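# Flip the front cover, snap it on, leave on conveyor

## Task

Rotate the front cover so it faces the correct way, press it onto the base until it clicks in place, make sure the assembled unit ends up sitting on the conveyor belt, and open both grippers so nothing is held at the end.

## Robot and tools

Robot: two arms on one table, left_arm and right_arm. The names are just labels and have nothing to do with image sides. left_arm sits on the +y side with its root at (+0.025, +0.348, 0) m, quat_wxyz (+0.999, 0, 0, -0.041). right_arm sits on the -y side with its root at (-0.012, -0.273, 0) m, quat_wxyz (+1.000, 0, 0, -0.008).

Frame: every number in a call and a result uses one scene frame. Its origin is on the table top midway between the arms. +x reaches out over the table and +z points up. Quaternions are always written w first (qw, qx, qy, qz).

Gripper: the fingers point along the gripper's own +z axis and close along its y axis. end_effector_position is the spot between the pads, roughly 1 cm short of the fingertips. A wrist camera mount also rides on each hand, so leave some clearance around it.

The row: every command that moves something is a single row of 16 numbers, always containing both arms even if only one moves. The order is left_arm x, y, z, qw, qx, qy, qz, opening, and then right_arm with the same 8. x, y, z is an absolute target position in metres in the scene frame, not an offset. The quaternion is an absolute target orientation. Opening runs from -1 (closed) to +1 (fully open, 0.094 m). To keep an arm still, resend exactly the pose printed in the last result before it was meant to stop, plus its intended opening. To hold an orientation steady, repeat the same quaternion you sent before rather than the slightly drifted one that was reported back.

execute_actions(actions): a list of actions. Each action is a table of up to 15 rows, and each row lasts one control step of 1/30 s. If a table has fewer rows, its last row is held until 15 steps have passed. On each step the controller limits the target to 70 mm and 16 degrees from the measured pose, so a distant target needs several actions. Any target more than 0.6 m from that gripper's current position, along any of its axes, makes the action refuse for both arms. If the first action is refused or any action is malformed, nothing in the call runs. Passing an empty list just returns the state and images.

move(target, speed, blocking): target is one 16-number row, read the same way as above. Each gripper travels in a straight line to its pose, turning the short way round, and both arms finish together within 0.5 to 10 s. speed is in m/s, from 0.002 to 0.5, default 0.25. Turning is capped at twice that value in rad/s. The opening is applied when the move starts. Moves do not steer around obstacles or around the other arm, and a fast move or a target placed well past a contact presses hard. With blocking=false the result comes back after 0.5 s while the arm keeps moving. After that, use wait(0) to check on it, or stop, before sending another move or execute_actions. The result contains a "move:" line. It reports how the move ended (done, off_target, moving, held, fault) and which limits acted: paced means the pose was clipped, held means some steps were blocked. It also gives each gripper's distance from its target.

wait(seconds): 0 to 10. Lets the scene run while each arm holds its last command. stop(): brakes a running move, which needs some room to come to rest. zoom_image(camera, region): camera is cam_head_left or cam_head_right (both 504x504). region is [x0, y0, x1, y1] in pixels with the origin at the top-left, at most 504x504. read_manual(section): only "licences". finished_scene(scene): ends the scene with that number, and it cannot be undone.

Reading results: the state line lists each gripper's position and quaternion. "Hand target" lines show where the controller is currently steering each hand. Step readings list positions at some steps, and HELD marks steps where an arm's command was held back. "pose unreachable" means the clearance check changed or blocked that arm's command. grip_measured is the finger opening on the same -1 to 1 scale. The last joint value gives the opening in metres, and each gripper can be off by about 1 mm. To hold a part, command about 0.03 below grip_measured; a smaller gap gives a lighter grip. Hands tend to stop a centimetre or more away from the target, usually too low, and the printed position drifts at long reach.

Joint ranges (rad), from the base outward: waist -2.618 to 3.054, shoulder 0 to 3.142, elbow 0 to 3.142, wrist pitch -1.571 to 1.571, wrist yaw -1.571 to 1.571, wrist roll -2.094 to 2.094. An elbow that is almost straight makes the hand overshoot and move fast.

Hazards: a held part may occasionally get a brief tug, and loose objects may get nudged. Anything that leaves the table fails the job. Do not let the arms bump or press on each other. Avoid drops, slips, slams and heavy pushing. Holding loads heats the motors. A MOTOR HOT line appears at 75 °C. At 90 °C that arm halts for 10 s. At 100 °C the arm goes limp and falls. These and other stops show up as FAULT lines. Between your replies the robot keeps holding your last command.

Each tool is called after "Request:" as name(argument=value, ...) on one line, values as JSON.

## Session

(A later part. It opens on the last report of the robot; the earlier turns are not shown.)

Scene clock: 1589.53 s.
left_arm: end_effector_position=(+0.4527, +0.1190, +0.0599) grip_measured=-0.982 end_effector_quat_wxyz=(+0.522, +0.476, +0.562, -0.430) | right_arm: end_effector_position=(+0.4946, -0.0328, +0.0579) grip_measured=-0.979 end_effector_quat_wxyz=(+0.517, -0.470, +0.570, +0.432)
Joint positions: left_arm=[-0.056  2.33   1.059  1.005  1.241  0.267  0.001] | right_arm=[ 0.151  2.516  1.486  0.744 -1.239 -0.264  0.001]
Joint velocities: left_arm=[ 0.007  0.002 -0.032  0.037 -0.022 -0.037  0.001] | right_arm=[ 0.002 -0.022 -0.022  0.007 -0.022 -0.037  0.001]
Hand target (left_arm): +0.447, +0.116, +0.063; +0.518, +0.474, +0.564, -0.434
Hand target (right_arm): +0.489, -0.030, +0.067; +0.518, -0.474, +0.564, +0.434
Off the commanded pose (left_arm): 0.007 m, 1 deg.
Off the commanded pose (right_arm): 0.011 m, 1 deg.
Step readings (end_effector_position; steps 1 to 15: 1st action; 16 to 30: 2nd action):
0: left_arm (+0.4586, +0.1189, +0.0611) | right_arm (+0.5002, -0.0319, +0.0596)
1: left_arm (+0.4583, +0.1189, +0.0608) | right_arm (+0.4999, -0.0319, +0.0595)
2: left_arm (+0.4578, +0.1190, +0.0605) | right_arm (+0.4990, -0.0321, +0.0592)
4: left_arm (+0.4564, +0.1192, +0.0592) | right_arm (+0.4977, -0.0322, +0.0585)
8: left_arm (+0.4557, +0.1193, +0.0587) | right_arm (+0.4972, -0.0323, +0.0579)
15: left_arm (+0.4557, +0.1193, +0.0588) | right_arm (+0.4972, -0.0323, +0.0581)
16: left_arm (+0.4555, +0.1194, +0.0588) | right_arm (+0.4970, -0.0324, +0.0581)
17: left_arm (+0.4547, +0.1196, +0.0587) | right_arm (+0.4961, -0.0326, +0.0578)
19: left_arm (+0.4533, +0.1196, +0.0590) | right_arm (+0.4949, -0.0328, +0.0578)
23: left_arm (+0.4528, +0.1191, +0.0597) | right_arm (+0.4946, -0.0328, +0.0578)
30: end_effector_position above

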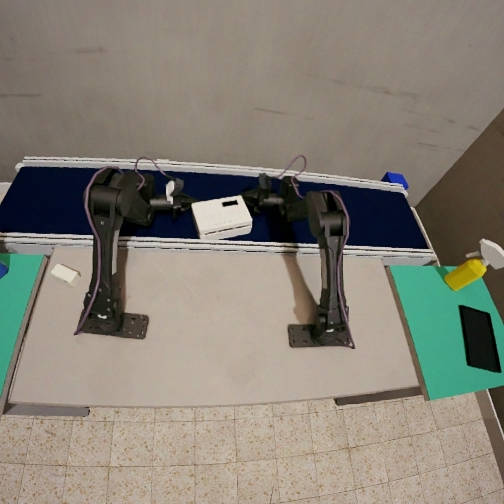

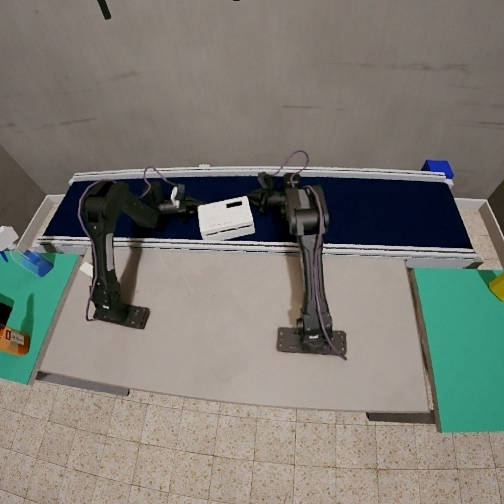

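Request:
move(target=[0.47,0.19,0.09,0.518,0.474,0.564,-0.434,-1,0.51,-0.11,0.09,0.518,-0.474,0.564,0.434,-1], speed=0.08)

Request:
move(target=[0.374,0.15,0.078,0.304,0.562,0.733,-0.233,-1,0.428,-0.088,0.042,0.238,-0.723,0.575,0.3,0.4], speed=0.15)

Request:
execute_actions(actions=[[[0.375,0.144,0.078,0.304,0.562,0.733,-0.233,-1,0.427,-0.078,0.042,0.238,-0.723,0.575,0.3,0.4]],[[0.375,0.140,0.078,0.304,0.562,0.733,-0.233,-1,0.426,-0.071,0.042,0.238,-0.723,0.575,0.3,0.4]]])

Request:
zoom_image(camera="cam_head_right", region=[175, 175, 280, 245])

Scene clock: 1601.90 s.
left_arm: end_effector_position=(+0.4679, +0.1894, +0.0777) grip_measured=-0.982 end_effector_quat_wxyz=(+0.517, +0.464, +0.573, -0.435) | right_arm: end_effector_position=(+0.5055, -0.1092, +0.0699) grip_measured=-0.979 end_effector_quat_wxyz=(+0.511, -0.462, +0.576, +0.440)
Joint positions: left_arm=[0.119 2.258 1.136 0.605 1.393 0.49  0.001] | right_arm=[-0.008  2.483  1.558  0.411 -1.386 -0.471  0.001]
Joint velocities: left_arm=[ 0.002 -0.017  0.027 -0.168  0.022  0.139 -0.   ] | right_arm=[-0.002 -0.012  0.027 -0.081 -0.007 -0.095  0.001]
Hand target (left_arm): +0.470, +0.190, +0.090; +0.521, +0.472, +0.563, -0.435
Hand target (right_arm): +0.509, -0.110, +0.090; +0.520, -0.472, +0.563, +0.435
Off the commanded pose (left_arm): 0.013 m, 2 deg.
Off the commanded pose (right_arm): 0.021 m, 2 deg.
move: off_target (left_arm, right_arm)

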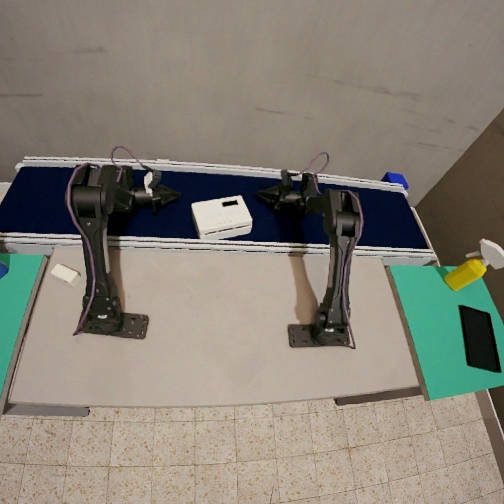

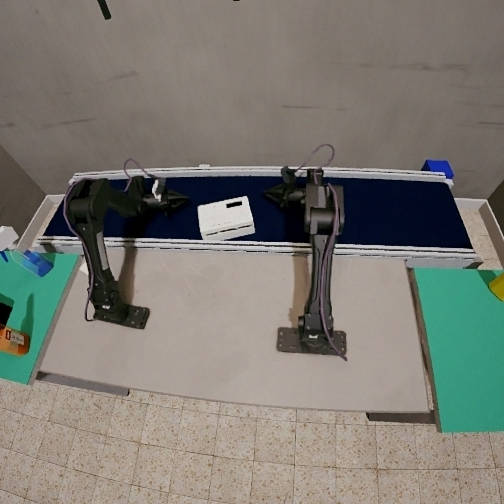

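Scene clock: 1605.10 s.
left_arm: end_effector_position=(+0.3837, +0.1488, +0.0782) grip_measured=-0.982 end_effector_quat_wxyz=(+0.312, +0.569, +0.726, -0.228) | right_arm: end_effector_position=(+0.4278, -0.0904, +0.0372) grip_measured=+0.397 end_effector_quat_wxyz=(-0.236, +0.718, -0.585, -0.295)
Joint positions: left_arm=[-0.154  1.78   1.086 -0.415  0.671  0.929  0.001] | right_arm=[ 0.143  2.481  2.057 -1.229 -0.772 -1.681  0.066]
Joint velocities: left_arm=[-0.007 -0.017  0.002  0.081  0.007  0.022  0.   ] | right_arm=[ 0.002  0.002 -0.002 -0.007 -0.037 -0.066  0.   ]
Hand target (left_arm): +0.375, +0.149, +0.079; +0.302, +0.565, +0.732, -0.233
Hand target (right_arm): +0.429, -0.087, +0.042; -0.240, +0.720, -0.579, -0.297
Off the commanded pose (left_arm): 0.010 m, 2 deg.
Off the commanded pose (right_arm): 0.005 m, 1 deg.
move: done

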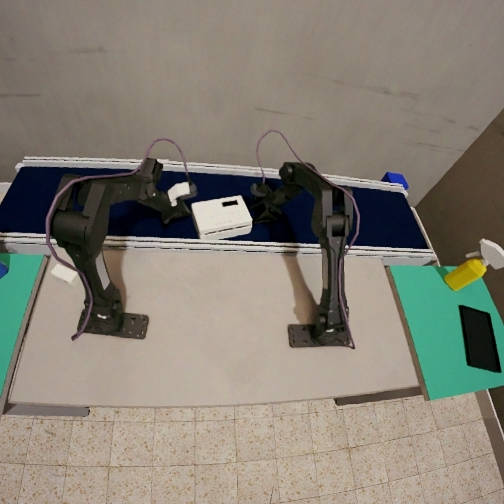

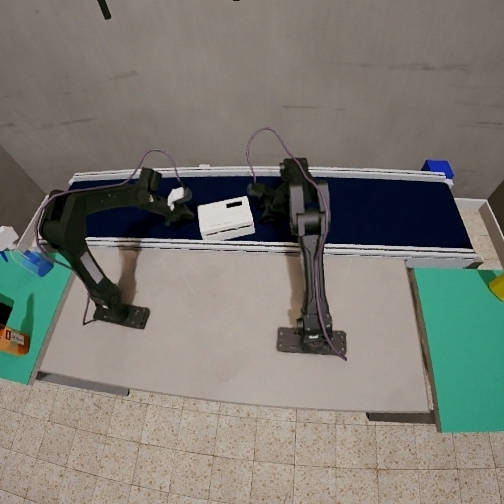

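Scene clock: 1606.10 s.
left_arm: end_effector_position=(+0.3803, +0.1409, +0.0773) grip_measured=-0.982 end_effector_quat_wxyz=(+0.305, +0.564, +0.732, -0.231) | right_arm: end_effector_position=(+0.4213, -0.0756, +0.0371) grip_measured=+0.397 end_effector_quat_wxyz=(-0.229, +0.723, -0.578, -0.301)
Joint positions: left_arm=[-0.18   1.78   1.086 -0.41   0.657  0.89   0.001] | right_arm=[ 0.177  2.481  2.057 -1.229 -0.772 -1.664  0.066]
Joint velocities: left_arm=[ 0.002  0.022 -0.002 -0.007  0.037 -0.051 -0.001] | right_arm=[-0.002 -0.007 -0.022 -0.007 -0.007 -0.007 -0.001]
Hand target (left_arm): +0.375, +0.140, +0.078; +0.304, +0.562, +0.733, -0.233
Hand target (right_arm): +0.426, -0.071, +0.042; -0.238, +0.723, -0.575, -0.300
Off the commanded pose (left_arm): 0.005 m, 0 deg.
Off the commanded pose (right_arm): 0.008 m, 1 deg.
Step readings (end_effector_position; steps 1 to 15: 1st action; 16 to 30: 2nd action):
0: left_arm (+0.3837, +0.1488, +0.0782) | right_arm (+0.4278, -0.0904, +0.0372)
1: left_arm (+0.3835, +0.1485, +0.0780) | right_arm (+0.4276, -0.0899, +0.0371)
2: left_arm (+0.3832, +0.1479, +0.0778) | right_arm (+0.4273, -0.0892, +0.0371)
4: left_arm (+0.3820, +0.1457, +0.0776) | right_arm (+0.4261, -0.0864, +0.0371)
8: left_arm (+0.3812, +0.1442, +0.0775) | right_arm (+0.4241, -0.0819, +0.0371)
15: left_arm (+0.3813, +0.1445, +0.0773) | right_arm (+0.4240, -0.0815, +0.0371)
16: left_arm (+0.3813, +0.1442, +0.0772) | right_arm (+0.4238, -0.0813, +0.0371)
17: left_arm (+0.3812, +0.1436, +0.0772) | right_arm (+0.4236, -0.0808, +0.0371)
19: left_arm (+0.3805, +0.1420, +0.0773) | right_arm (+0.4229, -0.0791, +0.0371)
23: left_arm (+0.3801, +0.1408, +0.0773) | right_arm (+0.4215, -0.0760, +0.0371)
30: end_effector_position above

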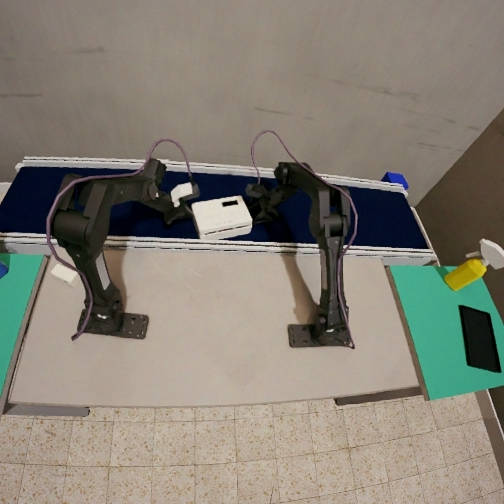

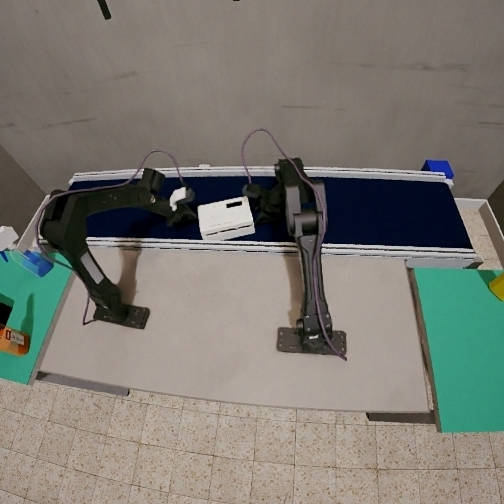

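Region (175, 175, 280, 245) of cam_head_right's 504x504 image, scaled by 4.800, with more detail than that image has.

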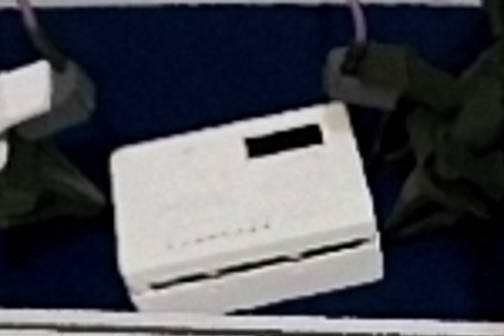

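Request:
execute_actions(actions=[[[0.373,0.140,0.068,0.304,0.562,0.733,-0.233,-1,0.426,-0.069,0.042,0.238,-0.723,0.575,0.3,0.4]],[[0.373,0.136,0.067,0.304,0.562,0.733,-0.233,-1,0.426,-0.069,0.042,0.238,-0.723,0.575,0.3,0.4]],[[0.374,0.133,0.067,0.304,0.562,0.733,-0.233,-1,0.426,-0.069,0.042,0.238,-0.723,0.575,0.3,0.4]],[[0.374,0.131,0.067,0.304,0.562,0.733,-0.233,-1,0.426,-0.069,0.042,0.238,-0.723,0.575,0.3,0.4]]])

Request:
zoom_image(camera="cam_head_right", region=[175, 175, 280, 245])

Scene clock: 1615.93 s.
left_arm: end_effector_position=(+0.3771, +0.1344, +0.0700) grip_measured=-0.982 end_effector_quat_wxyz=(+0.307, +0.563, +0.732, -0.228) | right_arm: end_effector_position=(+0.4213, -0.0756, +0.0371) grip_measured=+0.397 end_effector_quat_wxyz=(-0.228, +0.721, -0.581, -0.302)
Joint positions: left_arm=[-0.204  1.78   1.05  -0.35   0.641  0.859  0.001] | right_arm=[ 0.177  2.481  2.057 -1.229 -0.772 -1.658  0.066]
Joint velocities: left_arm=[-0.002  0.002  0.017  0.007  0.037 -0.022  0.001] | right_arm=[-0.017 -0.002 -0.032 -0.022  0.037 -0.022 -0.   ]
Hand target (left_arm): +0.374, +0.131, +0.067; +0.304, +0.562, +0.733, -0.233
Hand target (right_arm): +0.426, -0.069, +0.042; -0.238, +0.723, -0.575, -0.300
Off the commanded pose (left_arm): 0.005 m, 1 deg.
Off the commanded pose (right_arm): 0.009 m, 1 deg.
Step readings (end_effector_position; steps 1 to 15: 1st action; 16 to 30: 2nd action; 31 to 45: 3rd action; 46 to 60: 4th action):
0: left_arm (+0.3804, +0.1410, +0.0773) | right_arm (+0.4213, -0.0756, +0.0371)
1: left_arm (+0.3806, +0.1409, +0.0765) | right_arm (+0.4213, -0.0756, +0.0371)
2: left_arm (+0.3804, +0.1410, +0.0752) | right_arm (+0.4213, -0.0756, +0.0371)
4: left_arm (+0.3777, +0.1418, +0.0713) | right_arm (+0.4213, -0.0756, +0.0371)
8: left_arm (+0.3755, +0.1424, +0.0685) | right_arm (+0.4213, -0.0756, +0.0371)
15: left_arm (+0.3773, +0.1420, +0.0694) | right_arm (+0.4213, -0.0756, +0.0371)
16: left_arm (+0.3776, +0.1417, +0.0695) | right_arm (+0.4213, -0.0756, +0.0371)
17: left_arm (+0.3775, +0.1407, +0.0696) | right_arm (+0.4213, -0.0756, +0.0371)
19: left_arm (+0.3772, +0.1386, +0.0699) | right_arm (+0.4213, -0.0756, +0.0371)
23: left_arm (+0.3770, +0.1369, +0.0703) | right_arm (+0.4213, -0.0756, +0.0371)
30: left_arm (+0.3775, +0.1370, +0.0704) | right_arm (+0.4213, -0.0756, +0.0371)
31: left_arm (+0.3776, +0.1368, +0.0704) | right_arm (+0.4213, -0.0756, +0.0371)
32: left_arm (+0.3775, +0.1364, +0.0704) | right_arm (+0.4213, -0.0756, +0.0371)
34: left_arm (+0.3772, +0.1353, +0.0705) | right_arm (+0.4213, -0.0756, +0.0371)
38: left_arm (+0.3772, +0.1352, +0.0704) | right_arm (+0.4213, -0.0756, +0.0371)
45: left_arm (+0.3772, +0.1352, +0.0704) | right_arm (+0.4213, -0.0756, +0.0371)
46: left_arm (+0.3772, +0.1351, +0.0703) | right_arm (+0.4213, -0.0756, +0.0371)
47: left_arm (+0.3772, +0.1348, +0.0703) | right_arm (+0.4213, -0.0756, +0.0371)
49: left_arm (+0.3772, +0.1345, +0.0701) | right_arm (+0.4213, -0.0756, +0.0371)
53: left_arm (+0.3771, +0.1344, +0.0700) | right_arm (+0.4213, -0.0756, +0.0371)
60: end_effector_position above

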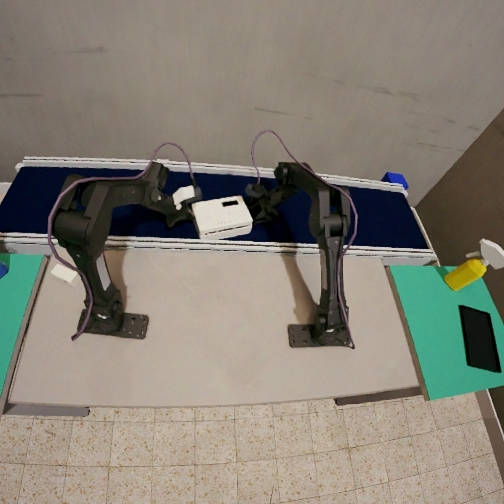

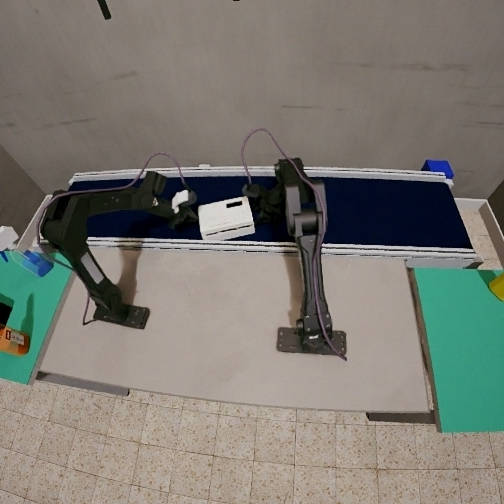

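Region (175, 175, 280, 245) of cam_head_right's 504x504 image, scaled by 4.800, with more detail than that image has.

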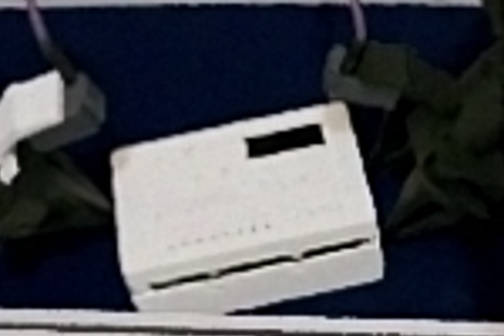

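Request:
execute_actions(actions=[[[0.375,0.129,0.067,0.304,0.562,0.733,-0.233,-1,0.426,-0.067,0.042,0.238,-0.723,0.575,0.3,0.4]],[[0.375,0.127,0.067,0.304,0.562,0.733,-0.233,-1,0.426,-0.066,0.042,0.238,-0.723,0.575,0.3,0.4]]])

Request:
zoom_image(camera="cam_head_right", region=[175, 175, 280, 245])

Request:
zoom_image(camera="cam_head_left", region=[170, 175, 275, 245])

Scene clock: 1628.67 s.
left_arm: end_effector_position=(+0.3769, +0.1334, +0.0690) grip_measured=-0.982 end_effector_quat_wxyz=(+0.305, +0.561, +0.736, -0.225) | right_arm: end_effector_position=(+0.4208, -0.0750, +0.0366) grip_measured=+0.397 end_effector_quat_wxyz=(-0.225, +0.720, -0.583, -0.301)
Joint positions: left_arm=[-0.21   1.78   1.05  -0.348  0.629  0.848  0.001] | right_arm=[ 0.179  2.481  2.057 -1.229 -0.768 -1.651  0.066]
Joint velocities: left_arm=[-0.002  0.002 -0.007 -0.051 -0.022  0.007 -0.001] | right_arm=[ 0.007 -0.012  0.012 -0.051  0.051 -0.037 -0.001]
Hand target (left_arm): +0.375, +0.127, +0.067; +0.304, +0.562, +0.733, -0.233
Hand target (right_arm): +0.426, -0.066, +0.042; -0.238, +0.723, -0.575, -0.300
Off the commanded pose (left_arm): 0.007 m, 1 deg.
Off the commanded pose (right_arm): 0.012 m, 2 deg.
Step readings (end_effector_position; steps 1 to 15: 1st action; 16 to 30: 2nd action):
0: left_arm (+0.3771, +0.1344, +0.0700) | right_arm (+0.4213, -0.0756, +0.0371)
1: left_arm (+0.3771, +0.1343, +0.0699) | right_arm (+0.4212, -0.0755, +0.0371)
2: left_arm (+0.3771, +0.1342, +0.0699) | right_arm (+0.4212, -0.0753, +0.0371)
4: left_arm (+0.3770, +0.1338, +0.0697) | right_arm (+0.4208, -0.0746, +0.0369)
8: left_arm (+0.3770, +0.1337, +0.0697) | right_arm (+0.4208, -0.0747, +0.0368)
15: left_arm (+0.3770, +0.1337, +0.0697) | right_arm (+0.4208, -0.0747, +0.0368)
16: left_arm (+0.3770, +0.1337, +0.0696) | right_arm (+0.4208, -0.0747, +0.0368)
17: left_arm (+0.3769, +0.1335, +0.0694) | right_arm (+0.4208, -0.0748, +0.0368)
19: left_arm (+0.3769, +0.1334, +0.0692) | right_arm (+0.4208, -0.0749, +0.0367)
23: left_arm (+0.3769, +0.1334, +0.0690) | right_arm (+0.4208, -0.0750, +0.0366)
30: end_effector_position above

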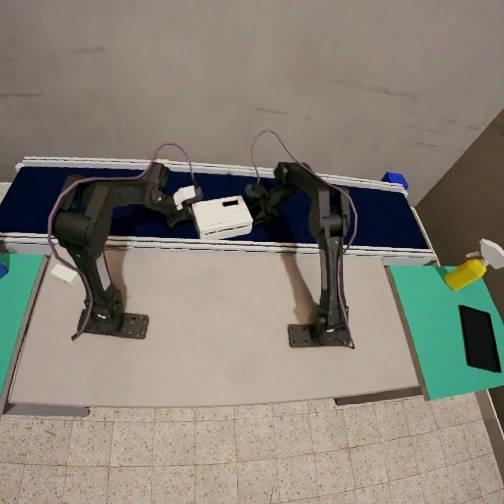

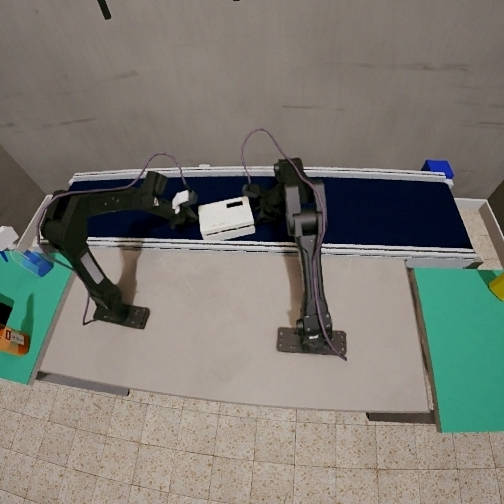

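Region (175, 175, 280, 245) of cam_head_right's 504x504 image, scaled by 4.800, with more detail than that image has.

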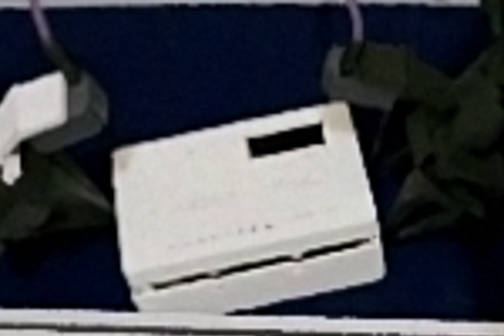

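Region (170, 175, 275, 245) of cam_head_left's 504x504 image, scaled by 4.800, with more detail than that image has.

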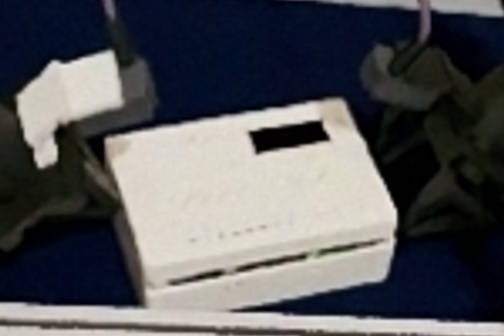

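Request:
execute_actions(actions=[[[0.376,0.122,0.068,0.304,0.562,0.733,-0.233,-1,0.425,-0.061,0.043,0.238,-0.723,0.575,0.3,0.4]],[[0.377,0.117,0.069,0.304,0.562,0.733,-0.233,-1,0.424,-0.056,0.044,0.238,-0.723,0.575,0.3,0.4]],[[0.378,0.112,0.070,0.304,0.562,0.733,-0.233,-1,0.423,-0.051,0.045,0.238,-0.723,0.575,0.3,0.4]]])

Request:
zoom_image(camera="cam_head_right", region=[175, 175, 280, 245])

Request:
zoom_image(camera="cam_head_left", region=[170, 175, 275, 245])

Scene clock: 1636.13 s.
left_arm: end_effector_position=(+0.3763, +0.1313, +0.0643) grip_measured=-0.982 end_effector_quat_wxyz=(+0.293, +0.554, +0.750, -0.211) | right_arm: end_effector_position=(+0.4213, -0.0746, +0.0318) grip_measured=+0.397 end_effector_quat_wxyz=(-0.211, +0.722, -0.592, -0.290)
Joint positions: left_arm=[-0.235  1.78   1.05  -0.348  0.576  0.807  0.001] | right_arm=[ 0.191  2.481  2.057 -1.218 -0.73  -1.62   0.066]
Joint velocities: left_arm=[-0.007  0.007  0.002  0.007  0.037 -0.066  0.   ] | right_arm=[-0.002 -0.007 -0.007 -0.022 -0.037  0.022 -0.   ]
Hand target (left_arm): +0.377, +0.113, +0.070; +0.304, +0.562, +0.733, -0.233
Hand target (right_arm): +0.422, -0.052, +0.045; -0.237, +0.724, -0.574, -0.301
Off the commanded pose (left_arm): 0.020 m, 4 deg.
Off the commanded pose (right_arm): 0.027 m, 4 deg.
Step readings (end_effector_position; steps 1 to 15: 1st action; 16 to 30: 2nd action; 31 to 45: 3rd action):
0: left_arm (+0.3769, +0.1334, +0.0690) | right_arm (+0.4208, -0.0750, +0.0366)
1: left_arm (+0.3767, +0.1331, +0.0688) | right_arm (+0.4208, -0.0747, +0.0365)
2: left_arm (+0.3767, +0.1328, +0.0684) | right_arm (+0.4209, -0.0747, +0.0361)
4: left_arm (+0.3766, +0.1327, +0.0679) | right_arm (+0.4210, -0.0749, +0.0356)
8: left_arm (+0.3766, +0.1325, +0.0675) | right_arm (+0.4210, -0.0748, +0.0351)
15: left_arm (+0.3766, +0.1325, +0.0674) | right_arm (+0.4212, -0.0750, +0.0349)
16: left_arm (+0.3765, +0.1323, +0.0673) | right_arm (+0.4211, -0.0746, +0.0348)
17: left_arm (+0.3764, +0.1321, +0.0669) | right_arm (+0.4211, -0.0746, +0.0345)
19: left_arm (+0.3764, +0.1319, +0.0664) | right_arm (+0.4211, -0.0746, +0.0340)
23: left_arm (+0.3764, +0.1318, +0.0660) | right_arm (+0.4213, -0.0747, +0.0335)
30: left_arm (+0.3765, +0.1319, +0.0659) | right_arm (+0.4213, -0.0747, +0.0333)
31: left_arm (+0.3763, +0.1317, +0.0657) | right_arm (+0.4212, -0.0744, +0.0332)
32: left_arm (+0.3763, +0.1315, +0.0654) | right_arm (+0.4213, -0.0745, +0.0329)
34: left_arm (+0.3763, +0.1314, +0.0648) | right_arm (+0.4212, -0.0745, +0.0324)
38: left_arm (+0.3763, +0.1314, +0.0644) | right_arm (+0.4213, -0.0746, +0.0319)
45: end_effector_position above

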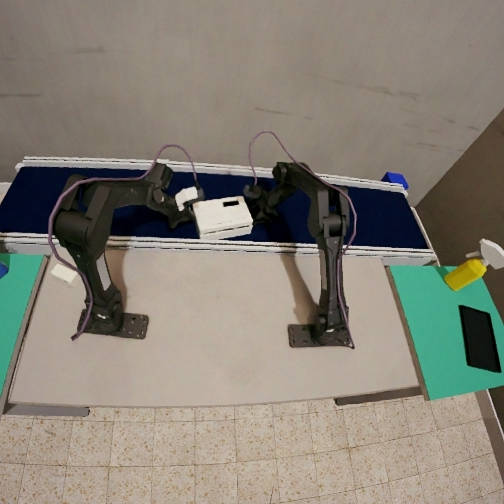

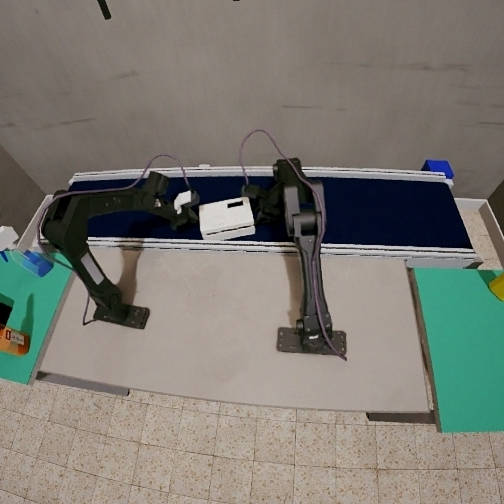

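Region (175, 175, 280, 245) of cam_head_right's 504x504 image, scaled by 4.800, with more detail than that image has.

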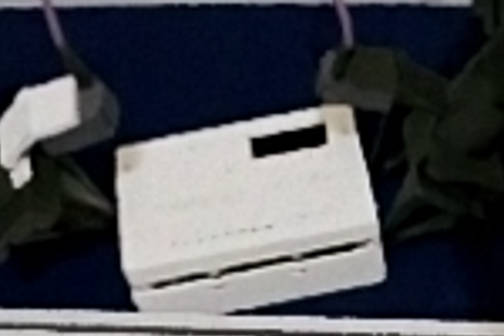

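Region (170, 175, 275, 245) of cam_head_left's 504x504 image, scaled by 4.800, with more detail than that image has.

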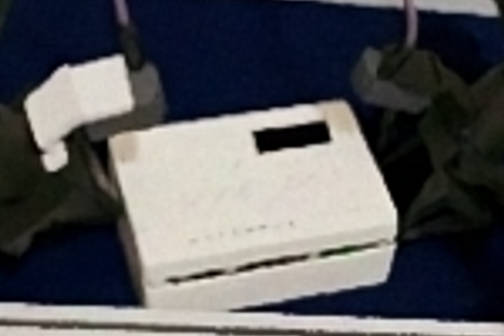

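Request:
execute_actions(actions=[[[0.379,0.107,0.062,0.304,0.562,0.733,-0.233,-1,0.423,-0.046,0.047,0.238,-0.723,0.575,0.3,0.4]],[[0.379,0.104,0.052,0.304,0.562,0.733,-0.233,-1,0.423,-0.043,0.048,0.238,-0.723,0.575,0.3,0.4]],[[0.376,0.14,0.066,0.304,0.562,0.733,-0.233,-1,0.423,-0.085,0.045,0.238,-0.723,0.575,0.3,0.4]],[[0.37,0.16,0.09,0.304,0.562,0.733,-0.233,-1,0.425,-0.105,0.07,0.238,-0.723,0.575,0.3,0.4]]])

Request:
zoom_image(camera="cam_head_right", region=[175, 175, 280, 245])

Request:
zoom_image(camera="cam_head_left", region=[170, 175, 275, 245])

Scene clock: 1646.37 s.
left_arm: end_effector_position=(+0.3718, +0.1620, +0.0810) grip_measured=-0.982 end_effector_quat_wxyz=(+0.300, +0.557, +0.741, -0.225) | right_arm: end_effector_position=(+0.4229, -0.1081, +0.0529) grip_measured=+0.397 end_effector_quat_wxyz=(-0.225, +0.720, -0.584, -0.302)
Joint positions: left_arm=[-0.132  1.726  1.05  -0.461  0.657  0.926  0.001] | right_arm=[ 0.109  2.481  2.12  -1.36  -0.759 -1.745  0.066]
Joint velocities: left_arm=[-0.007  0.007 -0.022 -0.037 -0.007  0.125  0.001] | right_arm=[ 0.007  0.002 -0.012 -0.051 -0.022 -0.11   0.   ]
Hand target (left_arm): +0.370, +0.160, +0.090; +0.305, +0.562, +0.733, -0.233
Hand target (right_arm): +0.425, -0.105, +0.070; -0.238, +0.723, -0.575, -0.300
Off the commanded pose (left_arm): 0.009 m, 1 deg.
Off the commanded pose (right_arm): 0.017 m, 2 deg.
Step readings (end_effector_position; steps 1 to 15: 1st action; 16 to 30: 2nd action; 31 to 45: 3rd action; 46 to 60: 4th action):
0: left_arm (+0.3763, +0.1313, +0.0643) | right_arm (+0.4213, -0.0746, +0.0318)
1: left_arm (+0.3764, +0.1309, +0.0636) | right_arm (+0.4212, -0.0744, +0.0317)
2: left_arm (+0.3770, +0.1306, +0.0625) | right_arm (+0.4211, -0.0745, +0.0313)
4: left_arm (+0.3772, +0.1303, +0.0590) | right_arm (+0.4208, -0.0745, +0.0307)
8: left_arm (+0.3764, +0.1295, +0.0542) | right_arm (+0.4204, -0.0739, +0.0302)
15: left_arm (+0.3770, +0.1296, +0.0543) | right_arm (+0.4203, -0.0738, +0.0302)
16: left_arm (+0.3773, +0.1293, +0.0539) | right_arm (+0.4203, -0.0739, +0.0301)
17: left_arm (+0.3781, +0.1290, +0.0538) | right_arm (+0.4204, -0.0741, +0.0299)
19: left_arm (+0.3791, +0.1287, +0.0540) | right_arm (+0.4206, -0.0745, +0.0295)
23: left_arm (+0.3799, +0.1284, +0.0540) | right_arm (+0.4208, -0.0750, +0.0291)
30: left_arm (+0.3804, +0.1282, +0.0540) | right_arm (+0.4210, -0.0752, +0.0288)
31: left_arm (+0.3808, +0.1301, +0.0548) | right_arm (+0.4219, -0.0772, +0.0292)
32: left_arm (+0.3813, +0.1324, +0.0560) | right_arm (+0.4226, -0.0779, +0.0305)
34: left_arm (+0.3850, +0.1391, +0.0584) | right_arm (+0.4247, -0.0822, +0.0323)
38: left_arm (+0.3864, +0.1430, +0.0599) | right_arm (+0.4273, -0.0891, +0.0341)
45: left_arm (+0.3840, +0.1415, +0.0606) | right_arm (+0.4262, -0.0882, +0.0355)
46: left_arm (+0.3828, +0.1432, +0.0624) | right_arm (+0.4254, -0.0894, +0.0373)
47: left_arm (+0.3801, +0.1468, +0.0651) | right_arm (+0.4238, -0.0914, +0.0392)
49: left_arm (+0.3795, +0.1549, +0.0746) | right_arm (+0.4247, -0.0970, +0.0448)
53: left_arm (+0.3778, +0.1612, +0.0834) | right_arm (+0.4271, -0.1067, +0.0512)
60: end_effector_position above

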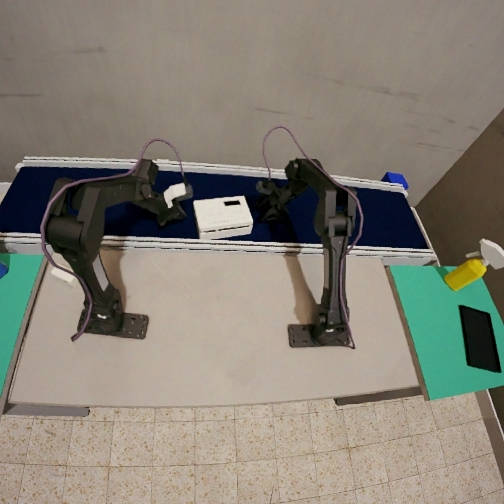

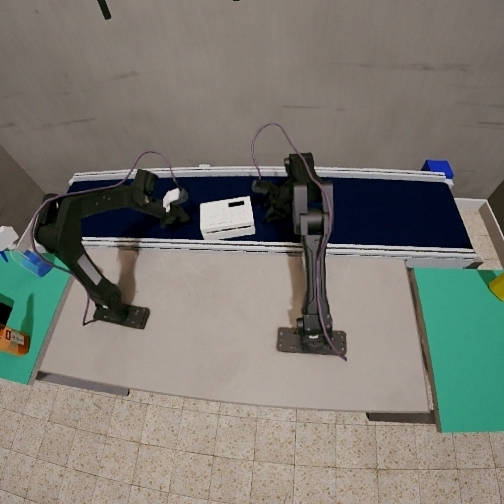

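Region (175, 175, 280, 245) of cam_head_right's 504x504 image, scaled by 4.800, with more detail than that image has.

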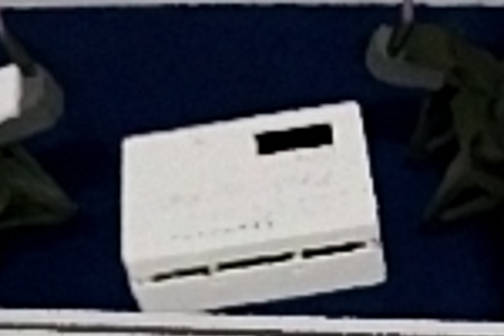

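Region (170, 175, 275, 245) of cam_head_left's 504x504 image, scaled by 4.800, with more detail than that image has.

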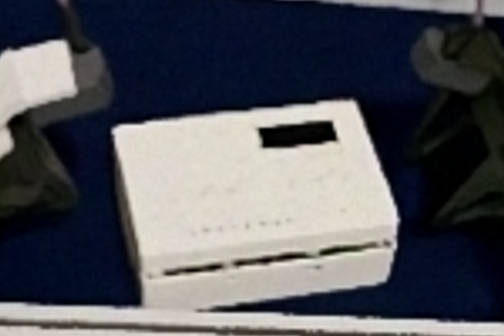

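Request:
move(target=[0.37,0.15,0.13,0,0.636,0.772,0,0.8,0.39,-0.12,0.13,0,-0.772,0.636,0,0.8], speed=0.25)

Request:
move(target=[0.392,0.085,0.10,0,0.636,0.772,0,0.8,0.39,-0.13,0.13,0,-0.772,0.636,0,0.8], speed=0.08)

Request:
execute_actions(actions=[[[0.392,0.085,0.088,0,0.636,0.772,0,0.8,0.39,-0.13,0.13,0,-0.772,0.636,0,0.8]],[[0.392,0.085,0.077,0,0.636,0.772,0,0.8,0.39,-0.13,0.13,0,-0.772,0.636,0,0.8]],[[0.392,0.085,0.066,0,0.636,0.772,0,0.8,0.39,-0.13,0.13,0,-0.772,0.636,0,0.8]],[[0.392,0.085,0.055,0,0.636,0.772,0,0.8,0.39,-0.13,0.13,0,-0.772,0.636,0,0.8]],[[0.392,0.085,0.045,0,0.636,0.772,0,0.8,0.39,-0.13,0.13,0,-0.772,0.636,0,0.8]]])

Request:
zoom_image(camera="cam_head_left", region=[170, 175, 275, 245])

Scene clock: 1667.57 s.
left_arm: end_effector_position=(+0.3699, +0.1502, +0.1303) grip_measured=+0.798 end_effector_quat_wxyz=(+0.005, +0.640, +0.768, -0.003) | right_arm: end_effector_position=(+0.3893, -0.1212, +0.1128) grip_measured=+0.797 end_effector_quat_wxyz=(+0.012, +0.773, -0.635, -0.005)
Joint positions: left_arm=[-0.437  2.061  1.929 -1.429  0.008  0.87   0.084] | right_arm=[ 0.376  2.255  2.165 -1.507  0.003 -1.406  0.084]
Joint velocities: left_arm=[ 0.012 -0.012 -0.002 -0.037 -0.051 -0.037 -0.   ] | right_arm=[ 0.007  0.002  0.002  0.037  0.037 -0.007 -0.   ]
Hand target (left_arm): +0.371, +0.150, +0.129; -0.002, +0.637, +0.771, -0.001
Hand target (right_arm): +0.390, -0.120, +0.129; -0.002, +0.771, -0.637, +0.002
Off the commanded pose (left_arm): 0.000 m, 1 deg.
Off the commanded pose (right_arm): 0.017 m, 1 deg.
move: off_target (right_arm)

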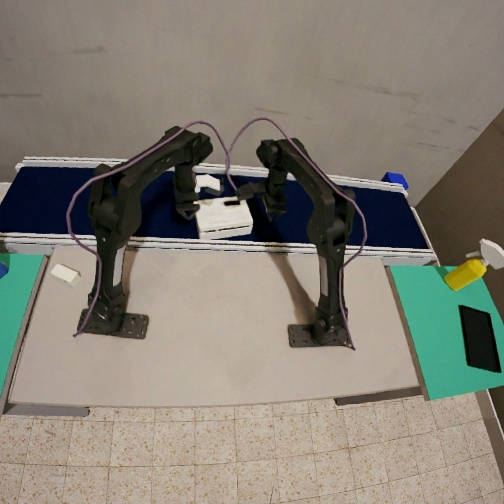

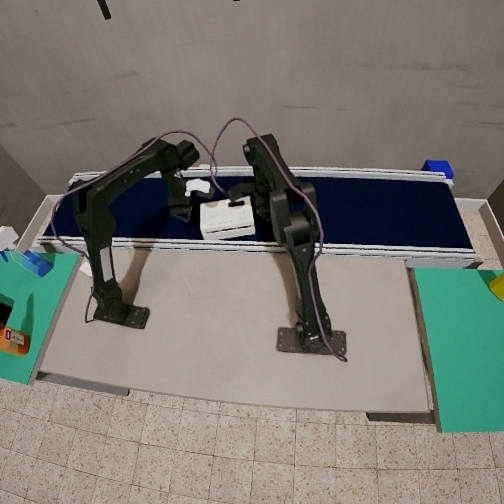

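Scene clock: 1668.87 s.
left_arm: end_effector_position=(+0.3910, +0.0943, +0.0977) grip_measured=+0.798 end_effector_quat_wxyz=(-0.007, +0.637, +0.771, +0.004) | right_arm: end_effector_position=(+0.3921, -0.1334, +0.1129) grip_measured=+0.797 end_effector_quat_wxyz=(+0.018, +0.768, -0.640, -0.002)
Joint positions: left_arm=[-0.53   2.314  2.205 -1.476 -0.01   0.769  0.084] | right_arm=[ 0.352  2.255  2.165 -1.514  0.016 -1.416  0.084]
Joint velocities: left_arm=[ 0.007 -0.007  0.007  0.007 -0.11  -0.066 -0.001] | right_arm=[ 0.012 -0.002 -0.022 -0.022  0.125 -0.022 -0.001]
Hand target (left_arm): +0.392, +0.085, +0.099; +0.000, +0.636, +0.772, +0.000
Hand target (right_arm): +0.390, -0.130, +0.130; -0.000, +0.772, -0.636, -0.000
Off the commanded pose (left_arm): 0.010 m, 1 deg.
Off the commanded pose (right_arm): 0.018 m, 2 deg.
move: off_target (right_arm)

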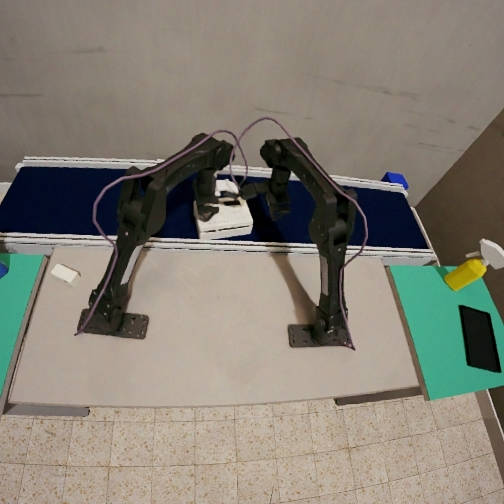

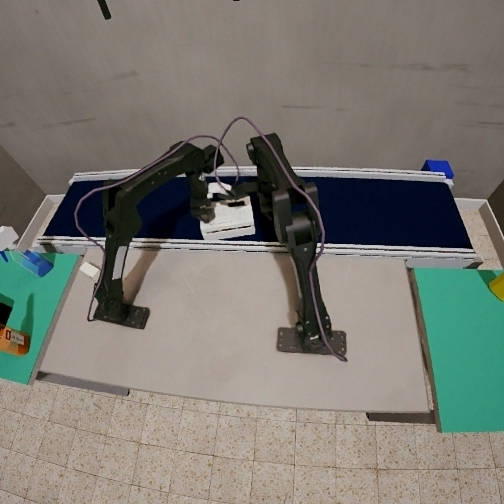

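Scene clock: 1671.37 s.
left_arm: end_effector_position=(+0.3922, +0.0902, +0.0821) grip_measured=+0.798 end_effector_quat_wxyz=(+0.017, +0.637, +0.770, +0.005) | right_arm: end_effector_position=(+0.3919, -0.1328, +0.1129) grip_measured=+0.797 end_effector_quat_wxyz=(+0.017, +0.769, -0.639, -0.003)
Joint positions: left_arm=[-0.535  2.26   2.051 -1.328 -0.007  0.765  0.084] | right_arm=[ 0.352  2.255  2.165 -1.514  0.012 -1.418  0.084]
Joint velocities: left_arm=[-0.002 -0.017 -0.007  0.022 -0.007  0.022 -0.   ] | right_arm=[ 0.002 -0.002  0.012  0.022  0.095  0.022 -0.001]
Hand target (left_arm): +0.390, +0.087, +0.046; -0.002, +0.636, +0.772, -0.000
Hand target (right_arm): +0.390, -0.130, +0.130; -0.000, +0.772, -0.636, -0.000
Off the commanded pose (left_arm): 0.037 m, 2 deg.
Off the commanded pose (right_arm): 0.017 m, 2 deg.
Step readings (end_effector_position; steps 1 to 15: 1st action; 16 to 30: 2nd action; 31 to 45: 3rd action; 46 to 60: 4th action; 61 to 75: 5th action):
0: left_arm (+0.3910, +0.0943, +0.0977) | right_arm (+0.3921, -0.1334, +0.1129)
1: left_arm (+0.3910, +0.0944, +0.0974) | right_arm (+0.3921, -0.1334, +0.1129)
2: left_arm (+0.3912, +0.0942, +0.0969) | right_arm (+0.3921, -0.1334, +0.1129)
4: left_arm (+0.3918, +0.0938, +0.0959) | right_arm (+0.3921, -0.1334, +0.1129)
8: left_arm (+0.3923, +0.0935, +0.0955) | right_arm (+0.3921, -0.1334, +0.1129)
15: left_arm (+0.3924, +0.0934, +0.0955) | right_arm (+0.3921, -0.1334, +0.1129)
16: left_arm (+0.3925, +0.0933, +0.0935) | right_arm (+0.3921, -0.1334, +0.1129)
17: left_arm (+0.3926, +0.0930, +0.0911) | right_arm (+0.3920, -0.1334, +0.1129)
19: left_arm (+0.3919, +0.0927, +0.0856) | right_arm (+0.3920, -0.1331, +0.1129)
23: left_arm (+0.3919, +0.0911, +0.0830) | right_arm (+0.3919, -0.1330, +0.1129)
30: left_arm (+0.3927, +0.0903, +0.0830) | right_arm (+0.3919, -0.1328, +0.1129)
31: left_arm (+0.3924, +0.0902, +0.0818) | right_arm (+0.3919, -0.1328, +0.1129)
32: left_arm (+0.3924, +0.0900, +0.0820) | right_arm (+0.3919, -0.1328, +0.1129)
34: left_arm (+0.3924, +0.0900, +0.0822) | right_arm (+0.3919, -0.1328, +0.1129)
38: left_arm (+0.3924, +0.0900, +0.0822) | right_arm (+0.3919, -0.1328, +0.1129)
45: left_arm (+0.3925, +0.0900, +0.0821) | right_arm (+0.3919, -0.1328, +0.1129)
46: left_arm (+0.3922, +0.0902, +0.0816) | right_arm (+0.3919, -0.1328, +0.1129)
47: left_arm (+0.3922, +0.0902, +0.0818) | right_arm (+0.3919, -0.1328, +0.1129)
49: left_arm (+0.3922, +0.0901, +0.0821) | right_arm (+0.3919, -0.1328, +0.1129)
53: left_arm (+0.3923, +0.0901, +0.0821) | right_arm (+0.3919, -0.1328, +0.1129)
60: left_arm (+0.3924, +0.0900, +0.0821) | right_arm (+0.3919, -0.1328, +0.1129)
61: left_arm (+0.3921, +0.0902, +0.0817) | right_arm (+0.3919, -0.1328, +0.1129)
62: left_arm (+0.3921, +0.0902, +0.0819) | right_arm (+0.3919, -0.1328, +0.1129)
64: left_arm (+0.3921, +0.0902, +0.0819) | right_arm (+0.3919, -0.1328, +0.1129)
68: left_arm (+0.3921, +0.0902, +0.0820) | right_arm (+0.3919, -0.1328, +0.1129)
75: end_effector_position above

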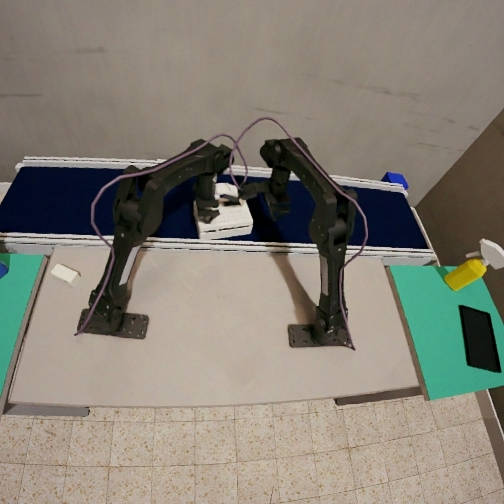

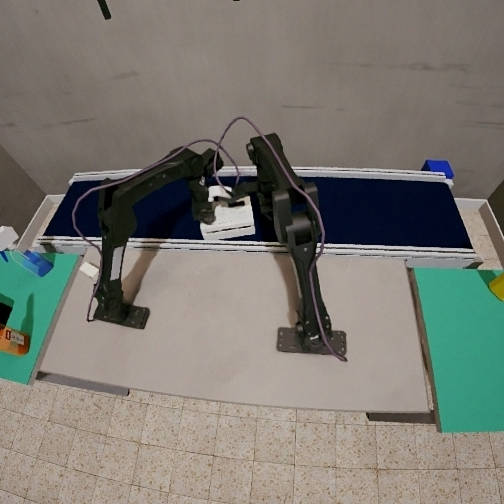

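Region (170, 175, 275, 245) of cam_head_left's 504x504 image, scaled by 4.800, with more detail than that image has.

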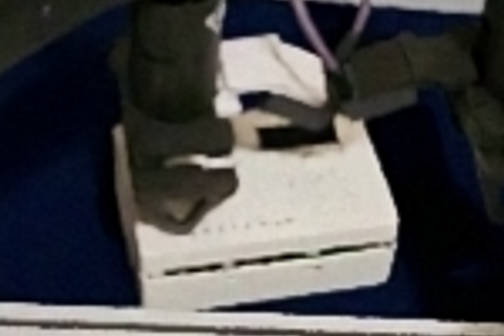

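Request:
execute_actions(actions=[[[0.392,0.088,0.066,0,0.636,0.772,0,0.8,0.37,-0.18,0.14,0,-0.772,0.636,0,0.8]],[[0.398,0.089,0.064,0,0.636,0.772,0,0.8,0.37,-0.18,0.14,0,-0.772,0.636,0,0.8]],[[0.403,0.090,0.062,0,0.636,0.772,0,0.8,0.37,-0.18,0.14,0,-0.772,0.636,0,0.8]],[[0.408,0.091,0.060,0,0.636,0.772,0,0.8,0.37,-0.18,0.14,0,-0.772,0.636,0,0.8]]])

Request:
zoom_image(camera="cam_head_left", region=[170, 175, 275, 245])

Scene clock: 1684.50 s.
left_arm: end_effector_position=(+0.3938, +0.0906, +0.0815) grip_measured=+0.799 end_effector_quat_wxyz=(+0.003, +0.636, +0.772, -0.009) | right_arm: end_effector_position=(+0.3734, -0.1837, +0.1429) grip_measured=+0.797 end_effector_quat_wxyz=(+0.001, +0.768, -0.641, +0.006)
Joint positions: left_arm=[-0.522  2.305  2.125 -1.387  0.019  0.774  0.084] | right_arm=[ 0.246  2.069  1.991 -1.488  0.011 -1.52   0.084]
Joint velocities: left_arm=[-0.007 -0.002 -0.002 -0.022 -0.022  0.037 -0.002] | right_arm=[ 0.002  0.002  0.002  0.022 -0.007 -0.051 -0.   ]
Hand target (left_arm): +0.407, +0.092, +0.060; +0.000, +0.636, +0.772, -0.000
Hand target (right_arm): +0.370, -0.180, +0.140; +0.000, +0.772, -0.636, -0.000
Off the commanded pose (left_arm): 0.026 m, 1 deg.
Off the commanded pose (right_arm): 0.006 m, 1 deg.
Step readings (end_effector_position; steps 1 to 15: 1st action; 16 to 30: 2nd action; 31 to 45: 3rd action; 46 to 60: 4th action):
0: left_arm (+0.3922, +0.0902, +0.0821) | right_arm (+0.3919, -0.1328, +0.1129)
1: left_arm (+0.3923, +0.0903, +0.0830) | right_arm (+0.3909, -0.1357, +0.1128)
2: left_arm (+0.3923, +0.0903, +0.0834) | right_arm (+0.3842, -0.1424, +0.1126)
4: left_arm (+0.3923, +0.0903, +0.0834) | right_arm (+0.3732, -0.1618, +0.1180)
8: left_arm (+0.3923, +0.0903, +0.0834) | right_arm (+0.3736, -0.1850, +0.1376)
15: left_arm (+0.3923, +0.0903, +0.0834) | right_arm (+0.3734, -0.1837, +0.1429)
16: left_arm (+0.3929, +0.0903, +0.0835) | right_arm (+0.3734, -0.1837, +0.1429)
17: left_arm (+0.3929, +0.0904, +0.0833) | right_arm (+0.3734, -0.1837, +0.1429)
19: left_arm (+0.3928, +0.0903, +0.0831) | right_arm (+0.3734, -0.1837, +0.1429)
23: left_arm (+0.3928, +0.0904, +0.0829) | right_arm (+0.3734, -0.1837, +0.1429)
30: left_arm (+0.3928, +0.0904, +0.0831) | right_arm (+0.3734, -0.1837, +0.1429)
31: left_arm (+0.3933, +0.0904, +0.0828) | right_arm (+0.3734, -0.1837, +0.1429)
32: left_arm (+0.3933, +0.0903, +0.0826) | right_arm (+0.3734, -0.1837, +0.1429)
34: left_arm (+0.3932, +0.0905, +0.0824) | right_arm (+0.3734, -0.1837, +0.1429)
38: left_arm (+0.3932, +0.0907, +0.0822) | right_arm (+0.3734, -0.1837, +0.1429)
45: left_arm (+0.3933, +0.0906, +0.0822) | right_arm (+0.3734, -0.1837, +0.1429)
46: left_arm (+0.3936, +0.0905, +0.0821) | right_arm (+0.3734, -0.1837, +0.1429)
47: left_arm (+0.3938, +0.0905, +0.0818) | right_arm (+0.3734, -0.1837, +0.1429)
49: left_arm (+0.3938, +0.0905, +0.0815) | right_arm (+0.3734, -0.1837, +0.1429)
53: left_arm (+0.3938, +0.0907, +0.0815) | right_arm (+0.3734, -0.1837, +0.1429)
60: end_effector_position above

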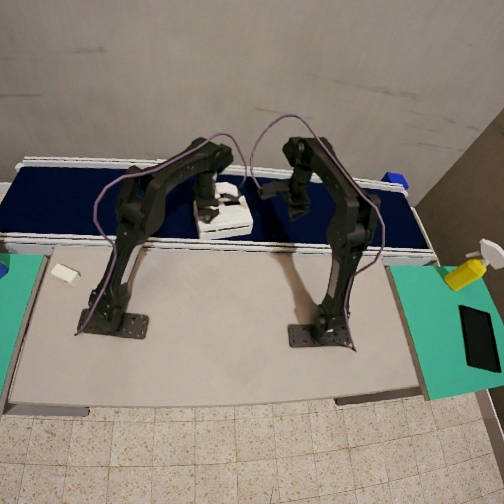

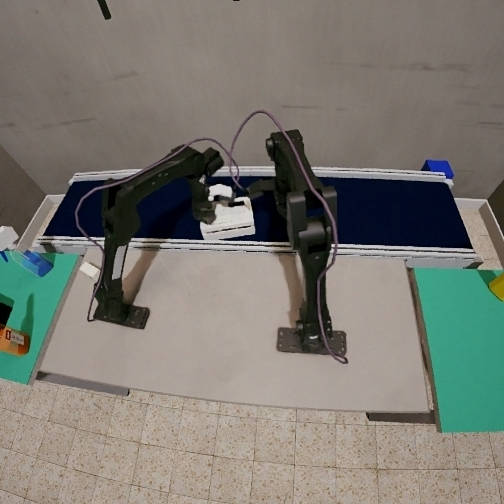

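Region (170, 175, 275, 245) of cam_head_left's 504x504 image, scaled by 4.800, with more detail than that image has.

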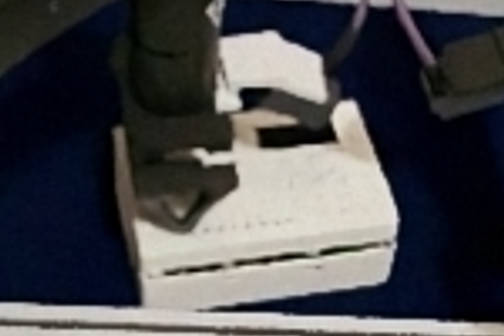

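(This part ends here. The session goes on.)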